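# Pin the fork link to the eye plate

## Task

Join the fork link and the eye plate with the 12 mm pin: it must pass through both cheeks of the fork and through the eye, with its head resting against the fork on the side facing the parts box. Forcing the pin into the metal of either fork cheek or the eye plate counts as failure. At the end, neither gripper alone nor both grippers together may be holding any loose object except the fork link or the fitted pin, or the task fails. The assembly must stay in place by itself; if it holds only because the robot is supporting it, the task is not done.

## Robot and tools

Robot: two xArm6 arms with parallel grippers, named left_arm and right_arm. Each arm has six revolute joints (waist, shoulder, elbow, forearm roll, wrist pitch, wrist roll) and one gripper opening. The arm names are only labels and do not refer to sides of a camera picture.

Scene frame: the origin sits on the table top midway between the arms. +z points up, +x points out across the table, and left_arm stands on the +y side. The left base is at (-0.010, +0.372, 0) m and the right base is at (+0.012, -0.302, 0) m, each turned slightly about z. Gripper frame: the fingers point along the gripper's +z axis and close along its y axis. The reported end_effector_position is the pinch point between the pads when they are shut, roughly 2 cm behind the fingertips. Closing pushes the tips about 10 mm further along +z. The reported hand position can be off, and more so when the arm is stretched far.

Tool execute_actions, argument actions: a list holding either nothing, one motion, or one wait. An empty list only returns the state. A motion is {"rows": [...], "steps": n}, with n from 1 to 15 control steps of 1/30 s each (15 if omitted) and 1 to 15 rows. One row is used per step, and the final row repeats if there are fewer rows than steps. Every row is a single flat list of 14 numbers covering both arms, even when only one of them moves: left_arm waist, shoulder, elbow, forearm roll, wrist pitch, wrist roll, opening, followed by the same seven for right_arm. The six joint values are absolute target angles in radians, on the same scale the Joint positions line reports, so each row is an absolute joint pose and not an offset. Stated ranges per joint: waist -6.283..6.283, shoulder -2.059..2.094, elbow -3.927..0.192, forearm roll -6.283..6.283, wrist pitch -1.693..3.142, wrist roll -6.283..6.283. The real ends can differ by up to 0.010 rad. A target more than 0.010 rad beyond an end, and further out than the current angle, makes the whole call rejected with nothing sent. A target just past the real end is clipped, and the result notes "joint sent to its limit", possibly for a motion that is still running from earlier. Opening is a unitless value from -1 (closed) to +1 (fully open, 0.084 m between pads), also absolute. A wait is {"steps": n} with n up to 300; it sends nothing and returns once that many steps have elapsed since the previous result. The optional pictures flag (true/false) controls whether camera images come back.

Motion limits: joint targets move at most 3.14 rad/s and take 0.16 s to speed up. Each arm's joints are slowed together so they arrive at once. Each step's target stays within 0.623 rad of the measured angle. If a step would shift a gripper more than 70 mm from where it is, all of that arm's targets are scaled back. Large moves therefore need several calls. The arms keep heading to the last row sent while you think or wait. They stop once motion has nearly ceased, including a blocked motion, or when a step is HELD.

Results: the state line gives each gripper's position (m), quat_wxyz, and linear and angular velocities in the scene frame. Joint positions and Joint velocities list six joints per arm plus the pad gap in metres. grip_measured is the current opening on the command scale. HELD marks steps in which your row was not sent, fully or partly. "joint command not followed" means the clearance check changed or blocked joint targets; the rest of the row still ran. Torque readings include an offset, a scale factor and noise, and are nonzero even in free air. MOTOR HOT appears from 65 °C; at 80 °C an OVER-TEMPERATURE FAULT brakes that arm until it cools.

Gripping: to hold something, keep commanding an opening well below grip_measured; the larger the gap, the harder the squeeze, up to about 24 N per pad on parts up to about 6 cm wide. Commanding the grip_measured value itself presses only lightly. Closing fast can hit hard or even bounce the fingers open.

Tool zoom_image: camera is cam_left_wrist or cam_right_wrist (both 672x504). region is [x0, y0, x1, y1] in pixels of that camera's latest image, measured from the top-left, at most 504 by 504. Camera calibrations (K, distortion, T_world_to_cam) are provided and are approximate; each wrist camera moves with its hand and follows its optical frame (+z forward, +x image right, +y down).

Tool read_manual: section "licences" returns licence texts and does not move anything. Tool finished_scene: scene is the number of the current scene; it ends that scene for good and reports whether the task succeeded. Giving a reply without calling any tool ends everything.

Avoid: the arms colliding or pressing on each other; torque faults, where contact torque reaches a joint's load limit (waist and shoulder 43.5, elbow and forearm roll 26.1, wrist pitch and wrist roll 17.4 N m, held weight included), which make the arm back off and pause for 10 s; pushing anything off the table; dropping, slamming or shoving parts; and jamming the pin into metal. Loose objects may occasionally get a brief push from outside. Release everything except the fork link or the fitted pin before finishing, and confirm the joint stays assembled on its own.

Each tool is called after "Call:" by a JSON object that holds its "fn" and its "kwargs".

## Session

Call:
{"fn": "execute_actions", "kwargs": {"actions": []}}

Scene clock: 0.00 s of 6033.50 s.
left_arm: end_effector_position=(+0.6097, +0.2205, +0.3399) grip_measured=+1.00 end_effector_quat_wxyz=(+0.020, -0.540, +0.841, -0.029) end_effector_velocity=(+0.000, +0.000, +0.000) end_effector_angular_velocity=(-0.000, -0.001, +0.001) | right_arm: end_effector_position=(+0.4949, -0.1750, +0.3092) grip_measured=+1.00 end_effector_quat_wxyz=(-0.059, +0.814, +0.557, -0.155) end_effector_velocity=(-0.000, +0.000, +0.000) end_effector_angular_velocity=(-0.000, +0.001, +0.000)
Joint positions: left_arm=[-0.122  0.66  -2.378 -0.011  1.648  1.762  0.084] | right_arm=[ 0.154  0.422 -1.963  0.006  1.874 -0.945  0.084]
Joint velocities: left_arm=[ 0.     0.    -0.001  0.    -0.    -0.001  0.   ] | right_arm=[ 0.    -0.    -0.     0.     0.001 -0.    -0.   ]
Joint torques (N m, as the arm reports them, + toward a larger angle): no reading
Motor temperatures (°C, as the motors report them): left_arm=[29 35 36 33 34 35] | right_arm=[32 31 30 32 38 29]

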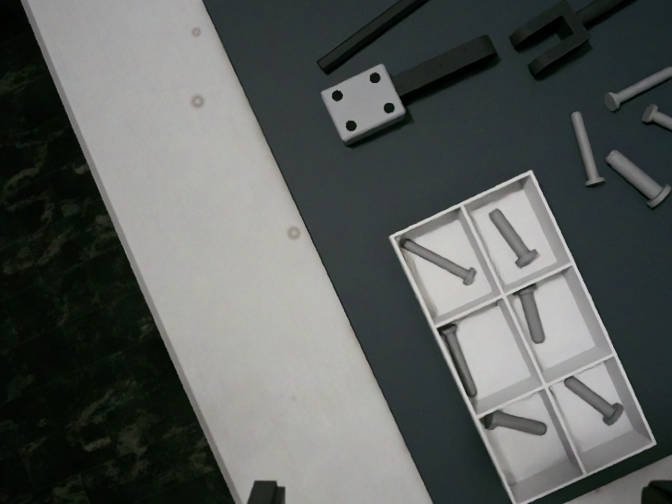

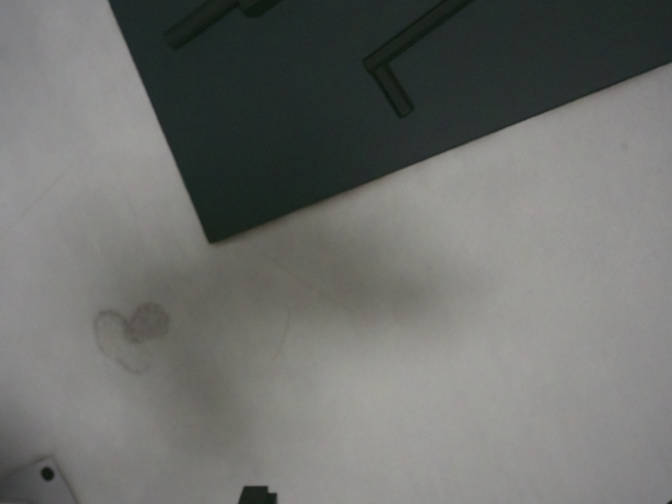

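Call:
{"fn": "execute_actions", "kwargs": {"actions": [{"rows":[[-0.393,-0.047,-1.065,0,1.112,1.064,1,0.154,0.422,-1.963,0.006,1.874,-0.945,1]]}], "pictures": false}}

Call:
{"fn": "execute_actions", "kwargs": {"actions": [{"steps":30}]}}

Scene clock: 16.87 s of 6033.50 s.
left_arm: end_effector_position=(+0.5412, +0.1307, +0.4193) grip_measured=+1.00 end_effector_quat_wxyz=(-0.070, +0.640, -0.750, +0.149) end_effector_velocity=(-0.281, -0.125, -0.140) end_effector_angular_velocity=(-0.268, +0.140, +0.539) | right_arm: end_effector_position=(+0.4948, -0.1748, +0.3094) grip_measured=+1.00 end_effector_quat_wxyz=(-0.059, +0.814, +0.557, -0.155) end_effector_velocity=(+0.001, -0.001, +0.000) end_effector_angular_velocity=(+0.000, -0.002, -0.002)
Joint positions: left_arm=[-0.298  0.207 -1.838 -0.004  1.302  1.318  0.084] | right_arm=[ 0.154  0.422 -1.963  0.006  1.874 -0.945  0.084]
Joint velocities: left_arm=[-0.384 -1.036  1.784  0.013 -0.731 -0.971  0.   ] | right_arm=[-0.002 -0.    -0.     0.    -0.002  0.    -0.   ]
Joint torques (N m, as the arm reports them, + toward a larger angle): left_arm=[  3.64 -18.24 -14.86   0.59  -1.09   0.46] | right_arm=[ -0.55 -21.88 -12.81  -0.24  -0.94   0.53]
Motor temperatures (°C, as the motors report them): left_arm=[29 36 38 33 34 35] | right_arm=[32 31 32 32 38 29]
Steps of this call (steps 1 to 90: nothing new was sent; then 13.37 s passed at rest; steps 91 to 105: all 15 steps of this action). Readings (joint positions):
91: left_arm=[-0.122 0.660 -2.377 -0.011 1.648 1.762] | right_arm=[0.154 0.422 -1.963 0.006 1.874 -0.945]
92: left_arm=[-0.123 0.657 -2.373 -0.011 1.644 1.757] | right_arm=[0.154 0.422 -1.963 0.006 1.874 -0.945]
94: left_arm=[-0.138 0.622 -2.328 -0.009 1.609 1.716] | right_arm=[0.154 0.422 -1.963 0.006 1.874 -0.945]
98: left_arm=[-0.198 0.479 -2.195 -0.008 1.499 1.580] | right_arm=[0.154 0.422 -1.963 0.006 1.874 -0.945]
105: the state above

Scene clock: 17.87 s of 6033.50 s.
left_arm: end_effector_position=(+0.3910, +0.1499, +0.2206) grip_measured=+1.00 end_effector_quat_wxyz=(-0.000, +0.707, -0.707, +0.001) end_effector_velocity=(-0.004, +0.002, -0.005) end_effector_angular_velocity=(+0.006, +0.010, +0.001) | right_arm: end_effector_position=(+0.4948, -0.1748, +0.3094) grip_measured=+1.00 end_effector_quat_wxyz=(-0.059, +0.814, +0.557, -0.155) end_effector_velocity=(+0.000, +0.000, +0.000) end_effector_angular_velocity=(+0.000, -0.002, +0.000)
Joint positions: left_arm=[-0.393 -0.047 -1.067 -0.     1.112  1.064  0.084] | right_arm=[ 0.154  0.422 -1.963  0.006  1.874 -0.945  0.084]
Joint velocities: left_arm=[-0.002 -0.001  0.014  0.001 -0.001 -0.002 -0.   ] | right_arm=[ 0.    -0.001  0.     0.    -0.001  0.     0.   ]
Joint torques (N m, as the arm reports them, + toward a larger angle): left_arm=[ -0.29 -27.84 -20.65   0.39  -1.27   0.32] | right_arm=[ -0.05 -21.99 -12.92  -0.21  -0.88   0.58]
Motor temperatures (°C, as the motors report them): left_arm=[29 36 38 33 34 35] | right_arm=[32 31 32 32 38 29]
Steps of this call (steps 1 to 30: the robot went on to your last target). Readings (joint positions):
1: left_arm=[-0.310 0.175 -1.780 -0.004 1.280 1.288] | right_arm=[0.154 0.422 -1.963 0.006 1.874 -0.945]
2: left_arm=[-0.319 0.151 -1.726 -0.003 1.262 1.264] | right_arm=[0.154 0.422 -1.963 0.006 1.874 -0.945]
4: left_arm=[-0.331 0.119 -1.631 -0.003 1.237 1.231] | right_arm=[0.154 0.422 -1.963 0.006 1.874 -0.945]
8: left_arm=[-0.347 0.077 -1.471 -0.002 1.203 1.184] | right_arm=[0.154 0.422 -1.963 0.006 1.874 -0.945]
30: the state above
camera_calibration (this result's frames):
cam_left_wrist: T_world_to_cam=[[-0.999708, -0.00836122, 0.0226677, 0.417164], [-0.00854752, 0.99993, -0.00813437, -0.0791137], [-0.0225981, -0.00832575, -0.99971, 0.362196], [0, 0, 0, 1]] pos_world=[0.424551, 0.0856118, 0.351991]
cam_right_wrist: T_world_to_cam=[[0.893131, -0.362248, -0.266632, -0.393289], [-0.323136, -0.9291, 0.179881, 0.00756822], [-0.312889, -0.0744986, -0.946863, 0.56128], [0, 0, 0, 1]] pos_world=[0.529323, -0.0936221, 0.425231]

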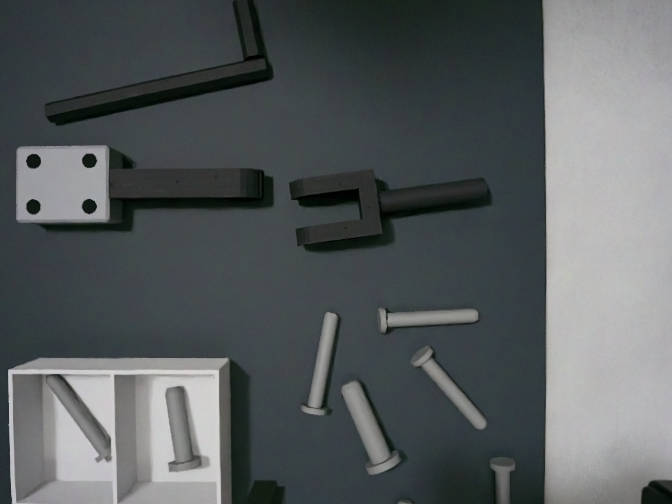

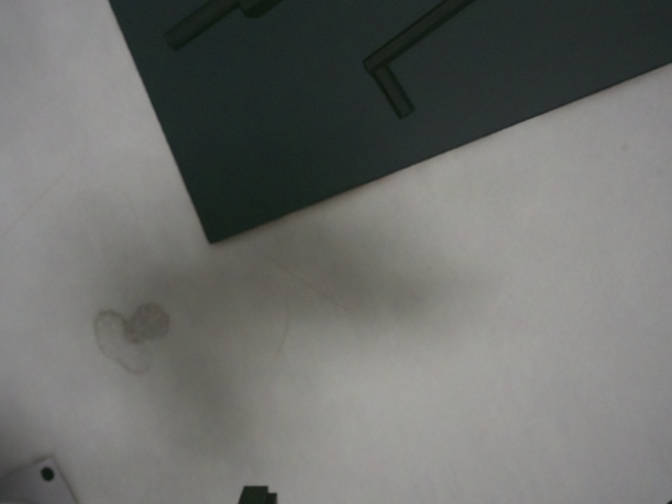

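Call:
{"fn": "execute_actions", "kwargs": {"actions": [{"rows":[[-0.393,-0.047,-1.065,0,1.112,1.064,1,0.5,0.528,-0.19,0,-1.338,0,1]]}], "pictures": false}}

Call:
{"fn": "execute_actions", "kwargs": {"actions": [{"steps":75}]}}

Scene clock: 26.47 s of 6033.50 s.
left_arm: end_effector_position=(+0.3905, +0.1501, +0.2200) grip_measured=+1.00 end_effector_quat_wxyz=(+0.000, +0.707, -0.707, +0.000) end_effector_velocity=(-0.000, +0.000, -0.000) end_effector_angular_velocity=(+0.001, +0.001, -0.001) | right_arm: end_effector_position=(+0.4675, -0.1022, +0.1644) grip_measured=+1.00 end_effector_quat_wxyz=(-0.019, +0.859, +0.475, -0.188) end_effector_velocity=(-0.126, +0.104, -0.352) end_effector_angular_velocity=(-0.347, -0.041, -0.524)
Joint positions: left_arm=[-0.393 -0.047 -1.065  0.     1.112  1.064  0.084] | right_arm=[ 0.311  0.471 -1.618  0.003  1.528 -0.599  0.084]
Joint velocities: left_arm=[ 0.    -0.     0.001  0.     0.     0.001  0.   ] | right_arm=[ 0.296  0.094  0.887 -0.005 -0.883  0.883  0.   ]
Joint torques (N m, as the arm reports them, + toward a larger angle): left_arm=[ -0.27 -27.6  -20.5    0.44  -1.07   0.26] | right_arm=[ -1.   -22.91 -13.03  -0.33  -0.53   0.56]
Motor temperatures (°C, as the motors report them): left_arm=[29 36 39 33 34 35] | right_arm=[32 31 33 32 38 29]
Steps of this call (steps 1 to 15: the robot went on to your last target; steps 16 to 90: nothing new was sent; then 5.10 s passed at rest; steps 91 to 105: all 15 steps of this action). Readings (joint positions):
91: left_arm=[-0.393 -0.047 -1.065 0.000 1.112 1.064] | right_arm=[0.154 0.422 -1.963 0.006 1.874 -0.945]
92: left_arm=[-0.393 -0.047 -1.065 -0.000 1.112 1.064] | right_arm=[0.156 0.422 -1.960 0.006 1.869 -0.940]
94: left_arm=[-0.393 -0.047 -1.065 -0.000 1.112 1.064] | right_arm=[0.174 0.424 -1.927 0.005 1.831 -0.902]
98: left_arm=[-0.393 -0.047 -1.065 0.000 1.112 1.064] | right_arm=[0.232 0.447 -1.814 0.005 1.725 -0.796]
105: the state above

Scene clock: 36.97 s of 6033.50 s.
left_arm: end_effector_position=(+0.3905, +0.1501, +0.2200) grip_measured=+1.00 end_effector_quat_wxyz=(+0.000, +0.707, -0.707, +0.000) end_effector_velocity=(+0.000, -0.000, +0.000) end_effector_angular_velocity=(-0.001, -0.000, -0.000) | right_arm: end_effector_position=(+0.4093, -0.0775, +0.0286) grip_measured=+1.00 end_effector_quat_wxyz=(+0.022, +0.910, +0.377, -0.170) end_effector_velocity=(+0.001, +0.000, +0.001) end_effector_angular_velocity=(+0.002, -0.004, -0.000)
Joint positions: left_arm=[-0.393 -0.047 -1.065 -0.     1.112  1.064  0.084] | right_arm=[ 0.414  0.495 -1.234 -0.001  1.083 -0.269  0.084]
Joint velocities: left_arm=[-0.    -0.    -0.001 -0.001  0.     0.     0.   ] | right_arm=[-0.    -0.003  0.    -0.    -0.002  0.     0.   ]
Joint torques (N m, as the arm reports them, + toward a larger angle): left_arm=[ -0.3  -27.91 -20.5    0.39  -1.39   0.44] | right_arm=[ -0.12 -21.49 -11.28  -0.25  -0.78   0.66]
Motor temperatures (°C, as the motors report them): left_arm=[29 36 39 33 34 35] | right_arm=[32 31 33 32 38 29]
TORQUE FAULT: the external load on joint 3 (elbow) of the right arm reached its load limit, and that arm stopped for 10 seconds. A torque fault stops only its own arm. That arm's remaining commands of this call were not run. Joint 3 (elbow) of that arm moved back by up to 3 degrees. That arm holds there, with its grip as last carried out, and accepts commands again: back off and push less far. That arm stops again, at the same cost, whenever a joint's load reaches its limit.
The stop of the right arm began at step 15 of this call (marked STOPPED below). From that step on that arm followed nothing that you had sent. Nothing is kept back now, and the robot has no last target.
Steps of this call (steps 1 to 75: the robot went on to your last target; steps 76 to 315: the stop continued). Readings (joint positions):
1: left_arm=[-0.393 -0.047 -1.065 -0.000 1.112 1.064] | right_arm=[0.321 0.474 -1.588 0.003 1.498 -0.570]
2: left_arm=[-0.393 -0.047 -1.065 0.000 1.112 1.064] | right_arm=[0.330 0.477 -1.558 0.003 1.468 -0.540]
4: left_arm=[-0.393 -0.047 -1.065 -0.000 1.112 1.064] | right_arm=[0.348 0.482 -1.496 0.003 1.407 -0.484]
8: left_arm=[-0.393 -0.047 -1.065 0.000 1.112 1.064] | right_arm=[0.379 0.491 -1.369 0.002 1.280 -0.386]
15: left_arm=[-0.393 -0.047 -1.065 -0.000 1.112 1.064] | right_arm=[0.414 0.488 -1.181 -0.003 1.083 -0.268] STOPPED (the right arm)
315: the state above
camera_calibration (this result's frames):
cam_left_wrist: T_world_to_cam=[[-0.999678, -0.00840529, 0.0239287, 0.416371], [-0.00858499, 0.999936, -0.00741693, -0.0794369], [-0.0238648, -0.00761998, -0.999686, 0.361962], [0, 0, 0, 1]] pos_world=[0.424193, 0.0856896, 0.351297]
cam_right_wrist: T_world_to_cam=[[0.701413, -0.707228, -0.0885905, -0.309871], [-0.652059, -0.686898, 0.320921, 0.270195], [-0.287817, -0.167332, -0.942954, 0.258369], [0, 0, 0, 1]] pos_world=[0.467894, 0.00967984, 0.129467]

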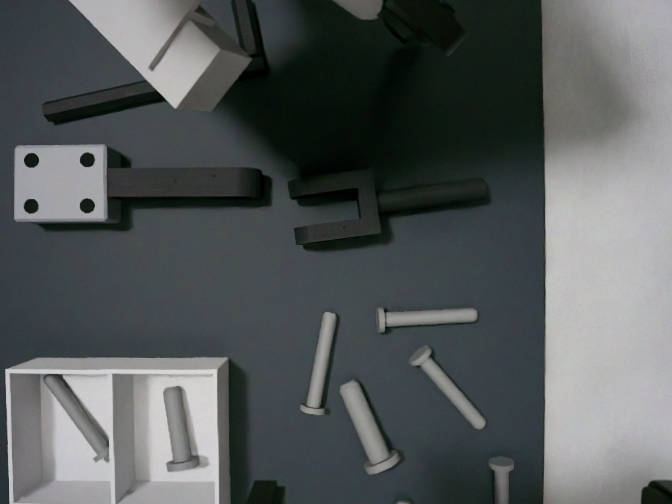

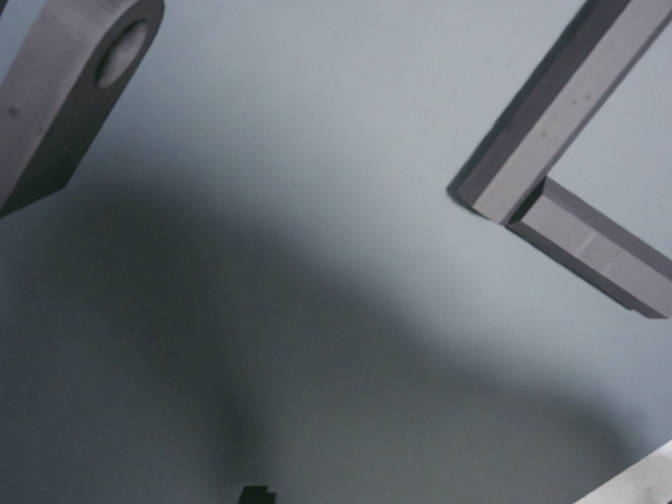

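Non-linear paths; go in stages.

Call:
{"fn": "execute_actions", "kwargs": {"actions": [{"rows":[[-0.393,-0.047,-1.065,0,1.112,1.064,1,0.2,-0.1,-1.234,0,1.0,0,1]]}], "pictures": false}}

Call:
{"fn": "execute_actions", "kwargs": {"actions": [{"rows":[[-0.393,-0.047,-1.065,0,1.112,1.064,1,0.2,-0.1,-0.7,0,-0.2,0,1]]}], "pictures": false}}

Call:
{"fn": "execute_actions", "kwargs": {"actions": [{"steps":40}], "pictures": false}}

Call:
{"fn": "execute_actions", "kwargs": {"actions": [{"rows":[[-0.393,-0.047,-1.065,0,1.112,1.064,1,0.3,0.2,-0.45,0,-0.8,0,1]]}], "pictures": false}}

Call:
{"fn": "execute_actions", "kwargs": {"actions": [{"rows":[[-0.393,-0.047,-1.065,0,1.112,1.064,1,0.5,0.528,-0.19,0,-1.338,0,1]]}], "pictures": false}}

Call:
{"fn": "execute_actions", "kwargs": {"actions": [{"steps":30}]}}

Scene clock: 44.83 s of 6033.50 s.
left_arm: end_effector_position=(+0.3905, +0.1501, +0.2200) grip_measured=+1.00 end_effector_quat_wxyz=(+0.000, +0.707, -0.707, +0.000) end_effector_velocity=(-0.000, -0.000, +0.000) end_effector_angular_velocity=(-0.001, +0.000, +0.000) | right_arm: end_effector_position=(+0.4886, -0.0982, +0.1814) grip_measured=+1.00 end_effector_quat_wxyz=(-0.000, +0.964, +0.265, +0.003) end_effector_velocity=(+0.131, -0.088, +0.376) end_effector_angular_velocity=(+0.322, -0.742, -0.577)
Joint positions: left_arm=[-0.393 -0.047 -1.065 -0.     1.112  1.064  0.084] | right_arm=[ 0.304  0.188 -1.235 -0.001  1.04  -0.131  0.084]
Joint velocities: left_arm=[ 0.    -0.     0.    -0.001 -0.     0.    -0.   ] | right_arm=[-0.256 -0.711  0.001  0.001 -0.099  0.32  -0.   ]
Joint torques (N m, as the arm reports them, + toward a larger angle): left_arm=[ -0.56 -27.51 -20.46   0.3   -1.29   0.19] | right_arm=[ -0.19 -18.49 -13.08  -0.25  -1.61   0.63]
Motor temperatures (°C, as the motors report them): left_arm=[29 36 40 33 34 35] | right_arm=[32 32 33 32 38 29]
Steps of this call (steps 1 to 90: nothing new was sent; then 4.37 s passed at rest; steps 91 to 105: all 15 steps of this action). Readings (joint positions):
91: left_arm=[-0.393 -0.047 -1.065 -0.000 1.112 1.064] | right_arm=[0.414 0.495 -1.234 -0.001 1.083 -0.269]
92: left_arm=[-0.393 -0.047 -1.065 0.000 1.112 1.064] | right_arm=[0.413 0.492 -1.233 -0.001 1.083 -0.267]
94: left_arm=[-0.393 -0.047 -1.065 0.000 1.112 1.064] | right_arm=[0.401 0.460 -1.227 -0.001 1.079 -0.250]
98: left_arm=[-0.393 -0.047 -1.065 0.000 1.112 1.064] | right_arm=[0.364 0.354 -1.236 -0.001 1.063 -0.206]
105: the state above

Scene clock: 45.33 s of 6033.50 s.
left_arm: end_effector_position=(+0.3905, +0.1501, +0.2200) grip_measured=+1.00 end_effector_quat_wxyz=(+0.000, +0.707, -0.707, +0.000) end_effector_velocity=(+0.000, +0.000, +0.000) end_effector_angular_velocity=(+0.000, -0.001, +0.001) | right_arm: end_effector_position=(+0.5429, -0.1347, +0.2419) grip_measured=+1.00 end_effector_quat_wxyz=(-0.053, +0.923, +0.145, +0.351) end_effector_velocity=(+0.229, +0.055, +0.440) end_effector_angular_velocity=(+0.647, -1.957, -0.061)
Joint positions: left_arm=[-0.393 -0.047 -1.065 -0.     1.112  1.064  0.084] | right_arm=[ 0.205 -0.085 -0.739  0.     0.097 -0.006  0.084]
Joint velocities: left_arm=[ 0.    -0.    -0.001  0.001 -0.    -0.001  0.   ] | right_arm=[-0.029 -0.119  0.201 -0.001 -2.143  0.043  0.   ]
Joint torques (N m, as the arm reports them, + toward a larger angle): left_arm=[ -0.51 -27.29 -20.51   0.26  -1.36   0.19] | right_arm=[  0.15 -12.92 -13.36  -0.3   -2.01   0.58]
Motor temperatures (°C, as the motors report them): left_arm=[29 36 40 33 34 35] | right_arm=[32 32 33 32 38 29]
Steps of this call (steps 1 to 15: all 15 steps of this action). Readings (joint positions):
1: left_arm=[-0.393 -0.047 -1.065 0.000 1.112 1.064] | right_arm=[0.295 0.164 -1.235 -0.001 1.037 -0.120]
2: left_arm=[-0.393 -0.047 -1.065 0.000 1.112 1.064] | right_arm=[0.286 0.139 -1.231 -0.001 1.029 -0.108]
4: left_arm=[-0.393 -0.047 -1.065 -0.000 1.112 1.064] | right_arm=[0.267 0.084 -1.198 -0.000 0.979 -0.085]
8: left_arm=[-0.393 -0.047 -1.065 0.000 1.112 1.064] | right_arm=[0.232 -0.012 -0.979 -0.000 0.706 -0.041]
15: the state above

Scene clock: 46.67 s of 6033.50 s.
left_arm: end_effector_position=(+0.3905, +0.1501, +0.2200) grip_measured=+1.00 end_effector_quat_wxyz=(+0.000, +0.707, -0.707, +0.000) end_effector_velocity=(-0.000, +0.000, -0.001) end_effector_angular_velocity=(+0.000, +0.002, +0.000) | right_arm: end_effector_position=(+0.5630, -0.1312, +0.3005) grip_measured=+1.00 end_effector_quat_wxyz=(-0.072, +0.868, +0.132, +0.474) end_effector_velocity=(-0.000, -0.000, -0.000) end_effector_angular_velocity=(+0.000, +0.000, -0.000)
Joint positions: left_arm=[-0.393 -0.047 -1.065 -0.     1.112  1.064  0.084] | right_arm=[ 0.2   -0.1   -0.7   -0.    -0.2    0.     0.084]
Joint velocities: left_arm=[-0.     0.     0.001 -0.001  0.     0.    -0.   ] | right_arm=[-0.    -0.    -0.    -0.     0.001  0.    -0.   ]
Joint torques (N m, as the arm reports them, + toward a larger angle): left_arm=[ -0.63 -27.58 -20.49   0.57  -1.29   0.35] | right_arm=[ -0.06 -13.71 -13.02  -0.17  -2.16   0.53]
Motor temperatures (°C, as the motors report them): left_arm=[29 36 40 33 34 35] | right_arm=[32 31 33 32 38 29]
Steps of this call (steps 1 to 30: the robot went on to your last target; steps 31 to 40: nothing new was sent). Readings (joint positions):
1: left_arm=[-0.393 -0.047 -1.065 -0.000 1.112 1.064] | right_arm=[0.204 -0.089 -0.733 -0.000 0.029 -0.005]
2: left_arm=[-0.393 -0.047 -1.065 0.000 1.112 1.064] | right_arm=[0.203 -0.092 -0.727 -0.000 -0.031 -0.004]
4: left_arm=[-0.393 -0.047 -1.065 -0.000 1.112 1.064] | right_arm=[0.202 -0.097 -0.716 -0.000 -0.117 -0.002]
8: left_arm=[-0.393 -0.047 -1.065 0.000 1.112 1.064] | right_arm=[0.201 -0.099 -0.704 -0.000 -0.180 -0.000]
40: the state above
All arms were judged still, so your last target was given up. Only a new action makes them travel on or press farther. Fingers that are still opening or closing keep moving.

Scene clock: 47.17 s of 6033.50 s.
left_arm: end_effector_position=(+0.3905, +0.1501, +0.2200) grip_measured=+1.00 end_effector_quat_wxyz=(+0.000, +0.707, -0.707, +0.000) end_effector_velocity=(+0.000, -0.000, +0.000) end_effector_angular_velocity=(+0.000, -0.001, -0.000) | right_arm: end_effector_position=(+0.5055, -0.0997, +0.1739) grip_measured=+1.00 end_effector_quat_wxyz=(-0.096, +0.852, +0.168, +0.486) end_effector_velocity=(-0.147, +0.021, -0.190) end_effector_angular_velocity=(-0.004, +0.009, +0.141)
Joint positions: left_arm=[-0.393 -0.047 -1.065 -0.     1.112  1.064  0.084] | right_arm=[ 0.288  0.166 -0.478 -0.    -0.725 -0.     0.084]
Joint velocities: left_arm=[-0.     0.    -0.001  0.     0.    -0.     0.   ] | right_arm=[ 0.14   0.432  0.378 -0.001 -0.8   -0.     0.   ]
Joint torques (N m, as the arm reports them, + toward a larger angle): left_arm=[ -0.14 -27.69 -20.48   0.15  -1.23   0.27] | right_arm=[ -2.   -20.97 -13.05   0.    -2.04   0.72]
Motor temperatures (°C, as the motors report them): left_arm=[29 36 40 33 34 35] | right_arm=[32 31 33 32 38 29]
Steps of this call (steps 1 to 15: all 15 steps of this action). Readings (joint positions):
1: left_arm=[-0.393 -0.047 -1.065 0.000 1.112 1.064] | right_arm=[0.200 -0.100 -0.700 0.000 -0.200 0.000]
2: left_arm=[-0.393 -0.047 -1.065 -0.000 1.112 1.064] | right_arm=[0.201 -0.098 -0.699 0.000 -0.205 0.000]
4: left_arm=[-0.393 -0.047 -1.065 0.000 1.112 1.064] | right_arm=[0.207 -0.081 -0.685 0.000 -0.249 0.000]
8: left_arm=[-0.393 -0.047 -1.065 -0.000 1.112 1.064] | right_arm=[0.237 0.012 -0.606 -0.000 -0.422 -0.000]
15: the state above

Scene clock: 47.67 s of 6033.50 s.
left_arm: end_effector_position=(+0.3905, +0.1501, +0.2200) grip_measured=+1.00 end_effector_quat_wxyz=(+0.000, +0.707, -0.707, +0.000) end_effector_velocity=(+0.000, -0.000, +0.000) end_effector_angular_velocity=(-0.000, -0.001, -0.000) | right_arm: end_effector_position=(+0.3692, -0.0740, +0.0741) grip_measured=+1.00 end_effector_quat_wxyz=(-0.135, +0.841, +0.246, +0.462) end_effector_velocity=(-0.297, -0.012, -0.136) end_effector_angular_velocity=(-0.077, +0.120, +0.355)
Joint positions: left_arm=[-0.393 -0.047 -1.065  0.     1.112  1.064  0.084] | right_arm=[ 0.467  0.473 -0.233 -0.    -1.246 -0.     0.084]
Joint velocities: left_arm=[ 0.     0.    -0.001 -0.     0.     0.     0.   ] | right_arm=[ 0.353  0.603  0.493 -0.002 -0.954 -0.     0.   ]
Joint torques (N m, as the arm reports them, + toward a larger angle): left_arm=[ -0.73 -27.4  -20.6    0.36  -1.19   0.5 ] | right_arm=[ -2.27 -15.73  -4.56   0.13  -1.91   0.71]
Motor temperatures (°C, as the motors report them): left_arm=[29 36 40 33 34 35] | right_arm=[32 31 33 32 38 29]
Steps of this call (steps 1 to 15: all 15 steps of this action). Readings (joint positions):
1: left_arm=[-0.393 -0.047 -1.065 0.000 1.112 1.064] | right_arm=[0.292 0.178 -0.467 -0.000 -0.748 -0.000]
2: left_arm=[-0.393 -0.047 -1.065 0.000 1.112 1.064] | right_arm=[0.296 0.187 -0.460 0.000 -0.768 -0.000]
4: left_arm=[-0.393 -0.047 -1.065 -0.000 1.112 1.064] | right_arm=[0.315 0.217 -0.439 0.000 -0.829 0.000]
8: left_arm=[-0.393 -0.047 -1.065 0.000 1.112 1.064] | right_arm=[0.370 0.310 -0.363 -0.000 -0.977 -0.000]
15: the state above

Scene clock: 48.67 s of 6033.50 s.
left_arm: end_effector_position=(+0.3905, +0.1501, +0.2200) grip_measured=+1.00 end_effector_quat_wxyz=(+0.000, +0.707, -0.707, +0.000) end_effector_velocity=(+0.000, -0.000, +0.000) end_effector_angular_velocity=(-0.000, -0.000, -0.000) | right_arm: end_effector_position=(+0.3431, -0.0751, +0.0651) grip_measured=+1.00 end_effector_quat_wxyz=(-0.142, +0.838, +0.260, +0.458) end_effector_velocity=(-0.000, -0.000, -0.000) end_effector_angular_velocity=(-0.000, +0.000, +0.000)
Joint positions: left_arm=[-0.393 -0.047 -1.065 -0.     1.112  1.064  0.084] | right_arm=[ 0.5    0.528 -0.19   0.    -1.338  0.     0.084]
Joint velocities: left_arm=[-0. -0. -0.  0.  0. -0.  0.] | right_arm=[ 0.     0.001  0.    -0.    -0.001  0.    -0.   ]
Joint torques (N m, as the arm reports them, + toward a larger angle): left_arm=[ -0.17 -28.1  -20.55   0.28  -1.31   0.15] | right_arm=[ -0.05 -12.07  -1.27  -0.04  -2.33   0.59]
Motor temperatures (°C, as the motors report them): left_arm=[29 36 40 33 34 35] | right_arm=[32 31 33 32 38 29]
Steps of this call (steps 1 to 30: the robot went on to your last target). Readings (joint positions):
1: left_arm=[-0.393 -0.047 -1.065 -0.000 1.112 1.064] | right_arm=[0.478 0.491 -0.219 -0.000 -1.273 -0.000]
2: left_arm=[-0.393 -0.047 -1.065 -0.000 1.112 1.064] | right_arm=[0.485 0.503 -0.209 -0.000 -1.293 -0.000]
4: left_arm=[-0.393 -0.047 -1.065 -0.000 1.112 1.064] | right_arm=[0.492 0.516 -0.199 -0.000 -1.316 -0.000]
8: left_arm=[-0.393 -0.047 -1.065 -0.000 1.112 1.064] | right_arm=[0.498 0.524 -0.194 0.000 -1.333 0.000]
30: the state above
All arms were judged still, so your last target was given up. Only a new action makes them travel on or press farther. Fingers that are still opening or closing keep moving.
camera_calibration (this result's frames):
cam_left_wrist: T_world_to_cam=[[-0.999678, -0.00840536, 0.0239285, 0.416371], [-0.00858506, 0.999936, -0.00741709, -0.0794368], [-0.0238646, -0.00762014, -0.999686, 0.361963], [0, 0, 0, 1]] pos_world=[0.424193, 0.0856896, 0.351297]
cam_right_wrist: T_world_to_cam=[[0.567375, -0.823389, 0.0107959, -0.227787], [-0.436803, -0.312051, -0.843699, 0.247034], [0.698061, 0.473978, -0.536709, -0.0424706], [0, 0, 0, 1]] pos_world=[0.266793, -0.0903396, 0.188087]

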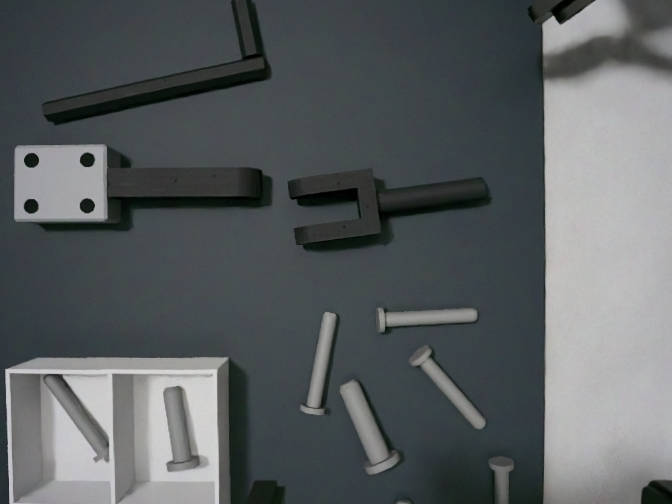

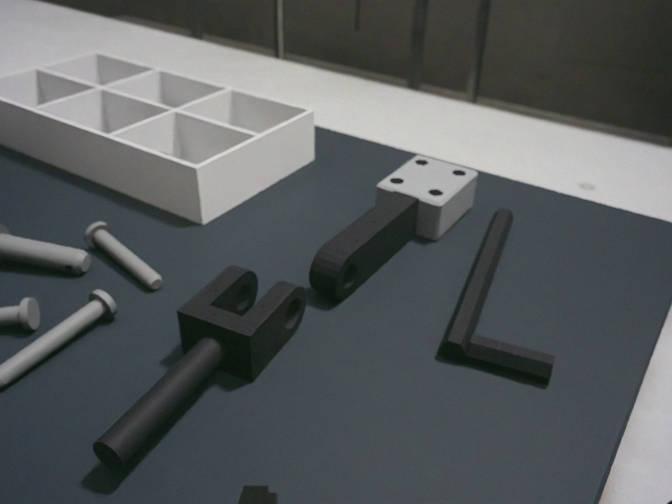

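Call:
{"fn": "execute_actions", "kwargs": {"actions": [{"rows":[[0.0,-0.047,-1.065,0,1.112,1.064,1,0.5,-0.05,-0.7,0,-0.8,0.6,1]]}], "pictures": false}}

Call:
{"fn": "execute_actions", "kwargs": {"actions": [{"steps":20}], "pictures": false}}

Call:
{"fn": "execute_actions", "kwargs": {"actions": [{"rows":[[0.0,-0.047,-1.065,0,1.112,1.064,1,0.685,-0.05,-1.0,0,0.816,0.667,1]]}], "pictures": false}}

Call:
{"fn": "execute_actions", "kwargs": {"actions": [{"steps":45}], "pictures": false}}

Call:
{"fn": "execute_actions", "kwargs": {"actions": [{"rows":[[0.0,-0.047,-1.065,0,1.112,1.064,1,0.685,0.247,-1.063,0,0.816,0.667,0.2]]}], "pictures": false}}

Call:
{"fn": "execute_actions", "kwargs": {"actions": [{"steps":25}]}}

Scene clock: 67.80 s of 6033.50 s.
left_arm: end_effector_position=(+0.4424, +0.3012, +0.2200) grip_measured=+1.00 end_effector_quat_wxyz=(-0.000, +0.820, -0.573, -0.000) end_effector_velocity=(+0.035, +0.231, +0.000) end_effector_angular_velocity=(+0.002, +0.000, +0.511) | right_arm: end_effector_position=(+0.4435, -0.0063, +0.2025) grip_measured=+1.00 end_effector_quat_wxyz=(-0.253, +0.797, +0.127, +0.533) end_effector_velocity=(+0.172, +0.118, +0.380) end_effector_angular_velocity=(+0.812, -0.138, -0.188)
Joint positions: left_arm=[-0.042 -0.047 -1.065  0.     1.112  1.064  0.084] | right_arm=[ 0.5    0.252 -0.434 -0.    -1.082  0.286  0.084]
Joint velocities: left_arm=[ 0.511 -0.003  0.002  0.003  0.001 -0.001  0.   ] | right_arm=[ 0.    -0.602 -0.528  0.     0.556  0.621  0.   ]
Joint torques (N m, as the arm reports them, + toward a larger angle): left_arm=[ -9.72 -27.89 -20.67  -0.01  -1.29   0.45] | right_arm=[  0.01 -13.98  -7.16  -0.01  -2.23   0.75]
Motor temperatures (°C, as the motors report them): left_arm=[29 36 40 33 34 35] | right_arm=[32 31 31 32 38 29]
Steps of this call (steps 1 to 90: nothing new was sent; then 15.63 s passed at rest; steps 91 to 105: all 15 steps of this action). Readings (joint positions):
91: left_arm=[-0.393 -0.047 -1.065 -0.000 1.112 1.064] | right_arm=[0.500 0.528 -0.190 -0.000 -1.338 0.000]
92: left_arm=[-0.390 -0.047 -1.065 -0.000 1.112 1.064] | right_arm=[0.500 0.525 -0.192 0.000 -1.334 0.005]
94: left_arm=[-0.354 -0.047 -1.065 -0.000 1.112 1.064] | right_arm=[0.500 0.492 -0.220 0.000 -1.300 0.042]
98: left_arm=[-0.231 -0.047 -1.065 0.000 1.112 1.064] | right_arm=[0.500 0.398 -0.305 -0.000 -1.217 0.135]
105: the state above

Scene clock: 68.47 s of 6033.50 s.
left_arm: end_effector_position=(+0.4450, +0.3201, +0.2200) grip_measured=+1.00 end_effector_quat_wxyz=(+0.000, +0.832, -0.555, +0.000) end_effector_velocity=(+0.000, +0.001, +0.001) end_effector_angular_velocity=(-0.001, -0.001, +0.002) | right_arm: end_effector_position=(+0.4919, +0.0269, +0.4222) grip_measured=+1.00 end_effector_quat_wxyz=(-0.393, +0.716, +0.002, +0.577) end_effector_velocity=(+0.002, +0.001, +0.014) end_effector_angular_velocity=(+0.041, +0.034, -0.001)
Joint positions: left_arm=[-0.    -0.047 -1.065 -0.     1.112  1.064  0.084] | right_arm=[ 0.5   -0.045 -0.695  0.    -0.804  0.595  0.084]
Joint velocities: left_arm=[ 0.002 -0.    -0.001 -0.001  0.     0.     0.   ] | right_arm=[ 0.    -0.028 -0.021  0.     0.054  0.053 -0.   ]
Joint torques (N m, as the arm reports them, + toward a larger angle): left_arm=[ -1.02 -27.55 -20.31   0.14  -1.25   0.43] | right_arm=[ -0.16 -13.58 -12.24  -0.37  -1.6    0.53]
Motor temperatures (°C, as the motors report them): left_arm=[29 36 40 33 34 35] | right_arm=[32 31 31 32 38 29]
Steps of this call (steps 1 to 20: the robot went on to your last target). Readings (joint positions):
1: left_arm=[-0.028 -0.047 -1.065 0.000 1.112 1.064] | right_arm=[0.500 0.232 -0.451 -0.000 -1.063 0.307]
2: left_arm=[-0.019 -0.047 -1.065 0.000 1.112 1.064] | right_arm=[0.500 0.213 -0.469 -0.000 -1.045 0.327]
4: left_arm=[-0.010 -0.047 -1.065 0.000 1.112 1.064] | right_arm=[0.500 0.174 -0.503 -0.000 -1.009 0.367]
8: left_arm=[-0.004 -0.047 -1.065 -0.000 1.112 1.064] | right_arm=[0.500 0.098 -0.570 -0.000 -0.938 0.446]
20: the state above

Scene clock: 68.97 s of 6033.50 s.
left_arm: end_effector_position=(+0.4450, +0.3202, +0.2200) grip_measured=+1.00 end_effector_quat_wxyz=(+0.000, +0.832, -0.555, +0.000) end_effector_velocity=(-0.000, -0.000, -0.001) end_effector_angular_velocity=(-0.000, +0.002, +0.000) | right_arm: end_effector_position=(+0.4610, +0.1269, +0.3595) grip_measured=+1.00 end_effector_quat_wxyz=(-0.305, +0.882, +0.046, +0.355) end_effector_velocity=(-0.153, -0.028, -0.424) end_effector_angular_velocity=(-1.329, +1.457, +0.106)
Joint positions: left_arm=[-0.    -0.047 -1.065 -0.     1.112  1.064  0.084] | right_arm=[ 0.662 -0.05  -0.961 -0.     0.037  0.658  0.084]
Joint velocities: left_arm=[ 0.     0.     0.001 -0.    -0.     0.    -0.   ] | right_arm=[ 0.138  0.002 -0.214  0.002  2.183  0.054 -0.   ]
Joint torques (N m, as the arm reports them, + toward a larger angle): left_arm=[ -0.24 -27.84 -20.53   0.24  -1.4    0.34] | right_arm=[ -2.37 -14.27 -12.02  -0.18  -2.51   0.39]
Motor temperatures (°C, as the motors report them): left_arm=[29 36 40 33 34 35] | right_arm=[32 31 31 32 38 29]
Steps of this call (steps 1 to 15: all 15 steps of this action). Readings (joint positions):
1: left_arm=[-0.000 -0.047 -1.065 -0.000 1.112 1.064] | right_arm=[0.500 -0.046 -0.696 0.000 -0.803 0.596]
2: left_arm=[-0.000 -0.047 -1.065 -0.000 1.112 1.064] | right_arm=[0.501 -0.046 -0.698 0.000 -0.797 0.598]
4: left_arm=[-0.000 -0.047 -1.065 -0.000 1.112 1.064] | right_arm=[0.513 -0.047 -0.718 0.000 -0.753 0.604]
8: left_arm=[-0.000 -0.047 -1.065 -0.000 1.112 1.064] | right_arm=[0.577 -0.048 -0.825 -0.000 -0.522 0.627]
15: the state above

Scene clock: 70.47 s of 6033.50 s.
left_arm: end_effector_position=(+0.4450, +0.3202, +0.2200) grip_measured=+1.00 end_effector_quat_wxyz=(+0.000, +0.832, -0.555, +0.000) end_effector_velocity=(-0.000, -0.000, -0.000) end_effector_angular_velocity=(-0.000, +0.001, +0.001) | right_arm: end_effector_position=(+0.3701, +0.0565, +0.2236) grip_measured=+1.00 end_effector_quat_wxyz=(-0.078, +0.991, +0.059, +0.087) end_effector_velocity=(-0.000, -0.000, -0.001) end_effector_angular_velocity=(-0.001, +0.001, -0.000)
Joint positions: left_arm=[ 0.    -0.047 -1.065 -0.     1.112  1.064  0.084] | right_arm=[ 0.685 -0.05  -1.    -0.     0.816  0.667  0.084]
Joint velocities: left_arm=[ 0.    -0.     0.001 -0.     0.    -0.    -0.   ] | right_arm=[-0.     0.001  0.    -0.     0.001 -0.     0.   ]
Joint torques (N m, as the arm reports them, + toward a larger angle): left_arm=[ -0.41 -27.72 -20.77  -0.05  -1.47   0.24] | right_arm=[ -0.06 -15.1  -13.67  -0.39  -1.92   0.59]
Motor temperatures (°C, as the motors report them): left_arm=[29 36 40 33 34 35] | right_arm=[32 31 32 32 38 29]
Steps of this call (steps 1 to 45: the robot went on to your last target). Readings (joint positions):
1: left_arm=[-0.000 -0.047 -1.065 -0.000 1.112 1.064] | right_arm=[0.665 -0.050 -0.967 -0.000 0.108 0.659]
2: left_arm=[-0.000 -0.047 -1.065 -0.000 1.112 1.064] | right_arm=[0.668 -0.050 -0.971 -0.000 0.175 0.660]
4: left_arm=[-0.000 -0.047 -1.065 -0.000 1.112 1.064] | right_arm=[0.672 -0.049 -0.977 -0.000 0.302 0.662]
8: left_arm=[-0.000 -0.047 -1.065 -0.000 1.112 1.064] | right_arm=[0.678 -0.049 -0.987 0.000 0.547 0.664]
45: the state above
All arms were judged still, so your last target was given up. Only a new action makes them travel on or press farther. Fingers that are still opening or closing keep moving.

Scene clock: 70.97 s of 6033.50 s.
left_arm: end_effector_position=(+0.4450, +0.3202, +0.2200) grip_measured=+1.00 end_effector_quat_wxyz=(+0.000, +0.832, -0.555, +0.000) end_effector_velocity=(-0.000, +0.000, -0.001) end_effector_angular_velocity=(+0.001, +0.001, -0.001) | right_arm: end_effector_position=(+0.3650, +0.0514, +0.1035) grip_measured=+0.19 end_effector_quat_wxyz=(-0.002, +0.998, +0.060, +0.002) end_effector_velocity=(+0.015, +0.015, -0.009) end_effector_angular_velocity=(+0.005, -0.005, -0.000)
Joint positions: left_arm=[-0.    -0.047 -1.065 -0.     1.112  1.064  0.084] | right_arm=[ 0.685  0.237 -1.059  0.     0.816  0.667  0.052]
Joint velocities: left_arm=[-0.     0.     0.001  0.001  0.     0.001  0.   ] | right_arm=[ 0.     0.074 -0.07  -0.    -0.01   0.     0.   ]
Joint torques (N m, as the arm reports them, + toward a larger angle): left_arm=[ -0.11 -27.92 -20.52   0.24  -1.3    0.32] | right_arm=[ -0.09 -20.65 -12.65  -0.31  -1.7    0.64]
Motor temperatures (°C, as the motors report them): left_arm=[29 36 40 33 34 35] | right_arm=[32 31 32 32 38 29]
Steps of this call (steps 1 to 15: all 15 steps of this action). Readings (joint positions):
1: left_arm=[-0.000 -0.047 -1.065 -0.000 1.112 1.064] | right_arm=[0.685 -0.050 -1.000 0.000 0.816 0.667]
2: left_arm=[0.000 -0.047 -1.065 0.000 1.112 1.064] | right_arm=[0.685 -0.047 -1.001 -0.000 0.816 0.667]
4: left_arm=[-0.000 -0.047 -1.065 -0.000 1.112 1.064] | right_arm=[0.685 -0.012 -1.014 -0.000 0.815 0.667]
8: left_arm=[0.000 -0.047 -1.065 0.000 1.112 1.064] | right_arm=[0.685 0.122 -1.034 0.000 0.817 0.667]
15: the state above

Scene clock: 71.80 s of 6033.50 s.
left_arm: end_effector_position=(+0.4450, +0.3202, +0.2200) grip_measured=+1.00 end_effector_quat_wxyz=(+0.000, +0.832, -0.555, +0.000) end_effector_velocity=(-0.000, +0.000, -0.001) end_effector_angular_velocity=(+0.001, +0.001, -0.000) | right_arm: end_effector_position=(+0.3651, +0.0515, +0.1001) grip_measured=+0.19 end_effector_quat_wxyz=(-0.000, +0.998, +0.060, +0.000) end_effector_velocity=(+0.000, +0.000, +0.001) end_effector_angular_velocity=(+0.001, -0.001, +0.000)
Joint positions: left_arm=[-0.    -0.047 -1.065  0.     1.112  1.064  0.084] | right_arm=[ 0.685  0.247 -1.063 -0.     0.816  0.667  0.052]
Joint velocities: left_arm=[ 0.    -0.     0.001  0.001  0.     0.    -0.   ] | right_arm=[ 0.    -0.001  0.     0.    -0.001 -0.     0.   ]
Joint torques (N m, as the arm reports them, + toward a larger angle): left_arm=[ -0.1  -27.99 -20.68   0.28  -1.27   0.11] | right_arm=[ -0.15 -18.8  -12.46  -0.31  -1.55   0.59]
Motor temperatures (°C, as the motors report them): left_arm=[29 36 40 33 34 35] | right_arm=[32 31 32 32 38 29]
Steps of this call (steps 1 to 15: the robot went on to your last target; steps 16 to 25: nothing new was sent). Readings (joint positions):
1: left_arm=[0.000 -0.047 -1.065 -0.000 1.112 1.064] | right_arm=[0.685 0.239 -1.061 0.000 0.816 0.667]
2: left_arm=[0.000 -0.047 -1.065 0.000 1.112 1.064] | right_arm=[0.685 0.240 -1.063 -0.000 0.816 0.667]
4: left_arm=[0.000 -0.047 -1.065 -0.000 1.112 1.064] | right_arm=[0.685 0.242 -1.064 -0.000 0.816 0.667]
8: left_arm=[0.000 -0.047 -1.065 -0.000 1.112 1.064] | right_arm=[0.685 0.245 -1.063 -0.000 0.816 0.667]
25: the state above
All arms were judged still, so your last target was given up. Only a new action makes them travel on or press farther. Fingers that are still opening or closing keep moving.
camera_calibration (this result's frames):
cam_left_wrist: T_world_to_cam=[[-0.920248, -0.390603, 0.0239286, 0.55931], [-0.390867, 0.920417, -0.00741677, -0.0534933], [-0.0191273, -0.0161782, -0.999686, 0.365191], [0, 0, 0, 1]] pos_world=[0.50078, 0.273612, 0.351297]
cam_right_wrist: T_world_to_cam=[[0.129051, -0.99163, 0.00389454, 0.0329992], [-0.991627, -0.129067, -0.00423492, 0.434818], [0.00470213, -0.00331541, -0.999983, 0.225102], [0, 0, 0, 1]] pos_world=[0.42586, 0.08959, 0.226812]

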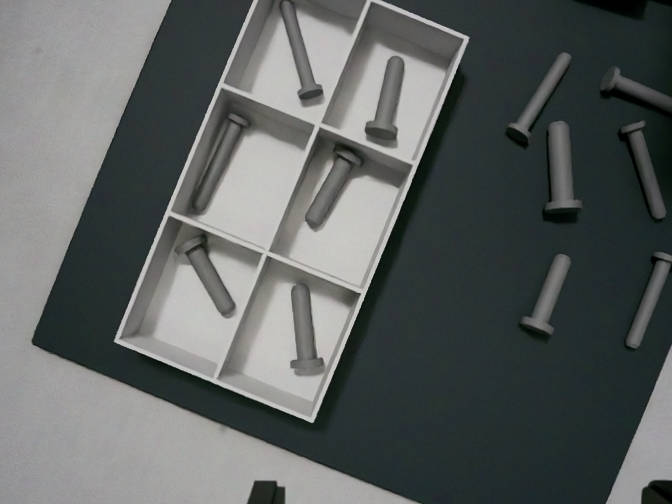

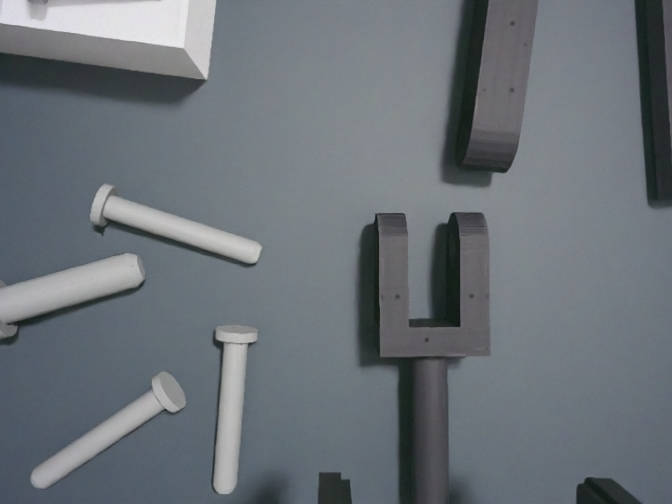

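Call:
{"fn": "execute_actions", "kwargs": {"actions": [{"rows":[[0.0,-0.047,-1.065,0,1.112,1.064,1,0.685,0.3956,-1.028,0,0.632,0.667,0.2]]}], "pictures": false}}

Call:
{"fn": "execute_actions", "kwargs": {"actions": [{"steps":15}], "pictures": false}}

Call:
{"fn": "execute_actions", "kwargs": {"actions": [{"rows":[[0.0,-0.047,-1.065,0,1.112,1.064,1,0.685,0.3956,-1.028,0,0.632,0.667,-1]]}], "pictures": false}}

Call:
{"fn": "execute_actions", "kwargs": {"actions": [{"rows":[[0.0,-0.047,-1.065,0,1.112,1.064,1,0.677,0.3936,-1.0285,0,0.635,0.779,-1]]}], "pictures": false}}

Call:
{"fn": "execute_actions", "kwargs": {"actions": [{"steps":15}]}}

Scene clock: 78.07 s of 6033.50 s.
left_arm: end_effector_position=(+0.4450, +0.3202, +0.2200) grip_measured=+1.00 end_effector_quat_wxyz=(+0.000, +0.832, -0.555, +0.000) end_effector_velocity=(-0.000, +0.000, -0.000) end_effector_angular_velocity=(+0.001, +0.000, +0.002) | right_arm: end_effector_position=(+0.3661, +0.0524, +0.0293) grip_measured=+0.19 end_effector_quat_wxyz=(-0.001, +0.998, +0.060, +0.001) end_effector_velocity=(-0.004, -0.004, -0.016) end_effector_angular_velocity=(-0.008, +0.008, -0.000)
Joint positions: left_arm=[ 0.    -0.047 -1.065 -0.     1.112  1.064  0.084] | right_arm=[ 0.685  0.392 -1.03  -0.     0.634  0.667  0.052]
Joint velocities: left_arm=[ 0.     0.     0.     0.001 -0.    -0.002 -0.   ] | right_arm=[-0.     0.026  0.015 -0.    -0.029  0.    -0.   ]
Joint torques (N m, as the arm reports them, + toward a larger angle): left_arm=[ -0.25 -27.57 -20.58   0.51  -1.28   0.25] | right_arm=[ -0.21 -19.65 -11.21  -0.35  -1.24   0.63]
Motor temperatures (°C, as the motors report them): left_arm=[29 36 40 33 34 35] | right_arm=[32 31 32 32 38 29]
Steps of this call (steps 1 to 90: nothing new was sent; then 2.77 s passed at rest; steps 91 to 105: all 15 steps of this action). Readings (joint positions):
91: left_arm=[-0.000 -0.047 -1.065 0.000 1.112 1.064] | right_arm=[0.685 0.247 -1.063 -0.000 0.816 0.667]
92: left_arm=[-0.000 -0.047 -1.065 0.000 1.112 1.064] | right_arm=[0.685 0.249 -1.063 -0.000 0.811 0.667]
94: left_arm=[-0.000 -0.047 -1.065 0.000 1.112 1.064] | right_arm=[0.685 0.277 -1.060 -0.000 0.769 0.667]
98: left_arm=[-0.000 -0.047 -1.065 0.000 1.112 1.064] | right_arm=[0.685 0.373 -1.028 0.000 0.670 0.667]
105: the state above

Scene clock: 78.57 s of 6033.50 s.
left_arm: end_effector_position=(+0.4450, +0.3202, +0.2200) grip_measured=+1.00 end_effector_quat_wxyz=(+0.000, +0.832, -0.555, +0.000) end_effector_velocity=(+0.000, -0.000, +0.001) end_effector_angular_velocity=(-0.001, -0.002, +0.000) | right_arm: end_effector_position=(+0.3657, +0.0521, +0.0280) grip_measured=+0.19 end_effector_quat_wxyz=(-0.001, +0.998, +0.060, +0.001) end_effector_velocity=(+0.001, -0.001, -0.000) end_effector_angular_velocity=(+0.000, -0.000, -0.001)
Joint positions: left_arm=[-0.    -0.047 -1.065  0.     1.112  1.064  0.084] | right_arm=[ 0.685  0.394 -1.029 -0.     0.632  0.667  0.052]
Joint velocities: left_arm=[-0.    -0.    -0.001 -0.001  0.     0.    -0.   ] | right_arm=[-0.002  0.     0.     0.    -0.001 -0.001  0.   ]
Joint torques (N m, as the arm reports them, + toward a larger angle): left_arm=[ -0.3  -27.79 -20.34   0.23  -1.25   0.19] | right_arm=[ -0.23 -16.03  -9.31  -0.29  -1.51   0.57]
Motor temperatures (°C, as the motors report them): left_arm=[29 36 40 33 34 35] | right_arm=[32 31 32 32 38 29]
Steps of this call (steps 1 to 15: the robot went on to your last target). Readings (joint positions):
1: left_arm=[0.000 -0.047 -1.065 -0.000 1.112 1.064] | right_arm=[0.685 0.393 -1.030 -0.000 0.634 0.667]
2: left_arm=[-0.000 -0.047 -1.065 0.000 1.112 1.064] | right_arm=[0.685 0.394 -1.029 -0.000 0.633 0.667]
4: left_arm=[0.000 -0.047 -1.065 0.000 1.112 1.064] | right_arm=[0.685 0.394 -1.029 -0.000 0.633 0.667]
8: left_arm=[0.000 -0.047 -1.065 -0.000 1.112 1.064] | right_arm=[0.685 0.394 -1.029 -0.000 0.632 0.667]
15: the state above
All arms were judged still, so your last target was given up. Only a new action makes them travel on or press farther. Fingers that are still opening or closing keep moving.

Scene clock: 79.07 s of 6033.50 s.
left_arm: end_effector_position=(+0.4450, +0.3202, +0.2200) grip_measured=+1.00 end_effector_quat_wxyz=(+0.000, +0.832, -0.555, +0.000) end_effector_velocity=(-0.000, +0.000, -0.000) end_effector_angular_velocity=(+0.001, +0.000, -0.002) | right_arm: end_effector_position=(+0.3670, +0.0531, +0.0294) grip_measured=-0.74 end_effector_quat_wxyz=(-0.002, +0.998, +0.059, +0.003) end_effector_velocity=(-0.001, -0.002, -0.002) end_effector_angular_velocity=(-0.004, +0.004, -0.001)
Joint positions: left_arm=[-0.    -0.047 -1.065 -0.     1.112  1.064  0.084] | right_arm=[ 0.685  0.393 -1.031 -0.     0.631  0.667  0.012]
Joint velocities: left_arm=[-0.     0.     0.     0.001  0.     0.001 -0.   ] | right_arm=[-0.001  0.003  0.002 -0.     0.002 -0.     0.   ]
Joint torques (N m, as the arm reports them, + toward a larger angle): left_arm=[ -0.75 -27.9  -20.6    0.23  -1.27   0.27] | right_arm=[ 1.51 -7.04 -2.91  0.3   0.14  0.53]
Motor temperatures (°C, as the motors report them): left_arm=[29 36 40 33 34 35] | right_arm=[32 31 32 32 38 29]
Steps of this call (steps 1 to 15: all 15 steps of this action). Readings (joint positions):
1: left_arm=[0.000 -0.047 -1.065 -0.000 1.112 1.064] | right_arm=[0.685 0.394 -1.029 -0.000 0.632 0.667]
2: left_arm=[-0.000 -0.047 -1.065 0.000 1.112 1.064] | right_arm=[0.685 0.393 -1.030 -0.000 0.632 0.667]
4: left_arm=[-0.000 -0.047 -1.065 0.000 1.112 1.064] | right_arm=[0.684 0.393 -1.031 -0.000 0.632 0.667]
8: left_arm=[-0.000 -0.047 -1.065 0.000 1.112 1.064] | right_arm=[0.684 0.392 -1.031 -0.000 0.631 0.667]
15: the state above

Scene clock: 79.57 s of 6033.50 s.
left_arm: end_effector_position=(+0.4450, +0.3202, +0.2200) grip_measured=+1.00 end_effector_quat_wxyz=(+0.000, +0.832, -0.555, +0.000) end_effector_velocity=(+0.000, +0.000, +0.000) end_effector_angular_velocity=(-0.000, -0.000, -0.000) | right_arm: end_effector_position=(+0.3683, +0.0509, +0.0292) grip_measured=-0.74 end_effector_quat_wxyz=(-0.002, +1.000, +0.001, +0.001) end_effector_velocity=(+0.002, -0.002, +0.000) end_effector_angular_velocity=(-0.002, +0.001, -0.021)
Joint positions: left_arm=[-0.    -0.047 -1.065 -0.     1.112  1.064  0.084] | right_arm=[ 0.679  0.393 -1.032  0.001  0.634  0.778  0.011]
Joint velocities: left_arm=[ 0.    -0.    -0.001 -0.     0.     0.001 -0.   ] | right_arm=[-0.005  0.001 -0.003 -0.001  0.004  0.016 -0.   ]
Joint torques (N m, as the arm reports them, + toward a larger angle): left_arm=[ -0.17 -27.72 -20.65   0.18  -1.19   0.38] | right_arm=[-7.78 -6.85 -0.45 -2.28  1.94  1.01]
Motor temperatures (°C, as the motors report them): left_arm=[29 36 40 33 34 35] | right_arm=[32 31 32 32 38 29]
Steps of this call (steps 1 to 15: all 15 steps of this action). Readings (joint positions):
1: left_arm=[0.000 -0.047 -1.065 -0.000 1.112 1.064] | right_arm=[0.685 0.393 -1.031 -0.000 0.631 0.667]
2: left_arm=[0.000 -0.047 -1.065 0.000 1.112 1.064] | right_arm=[0.685 0.393 -1.031 -0.000 0.631 0.672]
4: left_arm=[0.000 -0.047 -1.065 -0.000 1.112 1.064] | right_arm=[0.683 0.393 -1.031 0.000 0.631 0.707]
8: left_arm=[0.000 -0.047 -1.065 -0.000 1.112 1.064] | right_arm=[0.681 0.393 -1.031 0.001 0.632 0.762]
15: the state above

Scene clock: 80.07 s of 6033.50 s.
left_arm: end_effector_position=(+0.4450, +0.3202, +0.2200) grip_measured=+1.00 end_effector_quat_wxyz=(+0.000, +0.832, -0.555, +0.000) end_effector_velocity=(-0.000, +0.000, -0.000) end_effector_angular_velocity=(+0.000, +0.001, +0.001) | right_arm: end_effector_position=(+0.3689, +0.0501, +0.0292) grip_measured=-0.74 end_effector_quat_wxyz=(-0.001, +1.000, -0.000, +0.001) end_effector_velocity=(+0.001, -0.000, -0.000) end_effector_angular_velocity=(+0.000, -0.000, -0.001)
Joint positions: left_arm=[-0.    -0.047 -1.065 -0.     1.112  1.064  0.084] | right_arm=[ 0.678  0.394 -1.032  0.     0.635  0.779  0.011]
Joint velocities: left_arm=[ 0.     0.     0.001  0.    -0.    -0.001  0.   ] | right_arm=[-0.001  0.001  0.    -0.    -0.002  0.    -0.   ]
Joint torques (N m, as the arm reports them, + toward a larger angle): left_arm=[ -0.29 -27.67 -20.79   0.42  -1.35   0.18] | right_arm=[-10.44  -6.55  -0.55  -3.66   1.93   0.78]
Motor temperatures (°C, as the motors report them): left_arm=[29 36 40 33 34 35] | right_arm=[32 31 32 32 38 29]
Steps of this call (steps 1 to 15: the robot went on to your last target). Readings (joint positions):
1: left_arm=[-0.000 -0.047 -1.065 -0.000 1.112 1.064] | right_arm=[0.679 0.393 -1.032 0.001 0.634 0.778]
2: left_arm=[-0.000 -0.047 -1.065 0.000 1.112 1.064] | right_arm=[0.679 0.394 -1.032 0.001 0.634 0.778]
4: left_arm=[0.000 -0.047 -1.065 -0.000 1.112 1.064] | right_arm=[0.679 0.394 -1.032 0.001 0.635 0.779]
8: left_arm=[-0.000 -0.047 -1.065 -0.000 1.112 1.064] | right_arm=[0.678 0.394 -1.032 0.001 0.635 0.779]
15: the state above
All arms were judged still, so your last target was given up. Only a new action makes them travel on or press farther. Fingers that are still opening or closing keep moving.
camera_calibration (this result's frames):
cam_left_wrist: T_world_to_cam=[[-0.920248, -0.390603, 0.0239288, 0.55931], [-0.390867, 0.920417, -0.00741684, -0.0534933], [-0.0191274, -0.0161783, -0.999686, 0.365191], [0, 0, 0, 1]] pos_world=[0.50078, 0.273612, 0.351296]
cam_right_wrist: T_world_to_cam=[[0.00976702, -0.999951, 0.00135591, 0.0759318], [-0.99993, -0.00977578, -0.00660925, 0.435274], [0.00662219, -0.00129127, -0.999977, 0.153361], [0, 0, 0, 1]] pos_world=[0.433486, 0.0803812, 0.156131]

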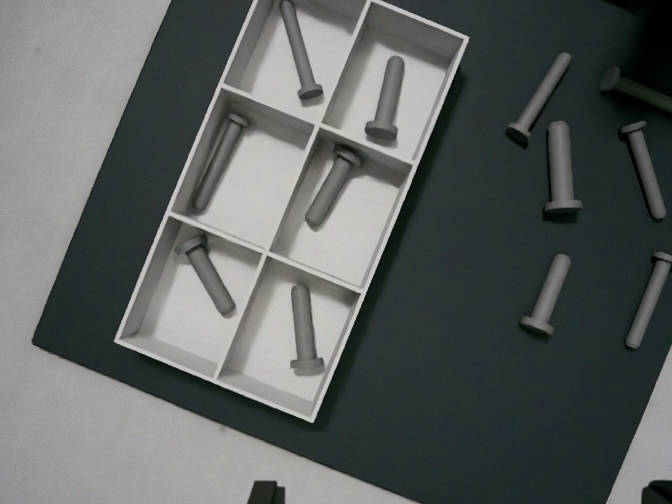

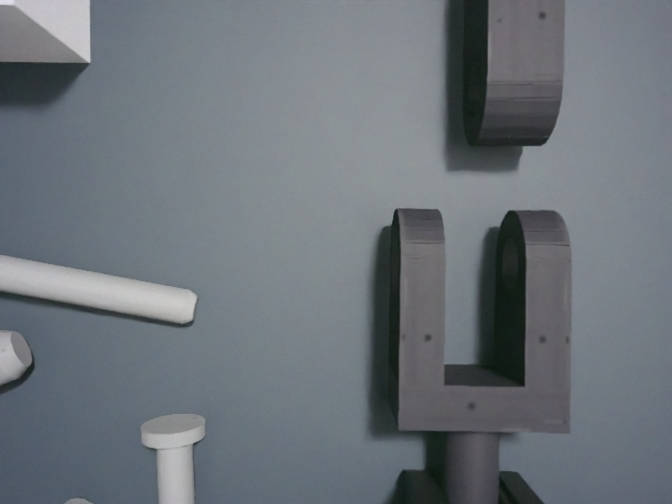

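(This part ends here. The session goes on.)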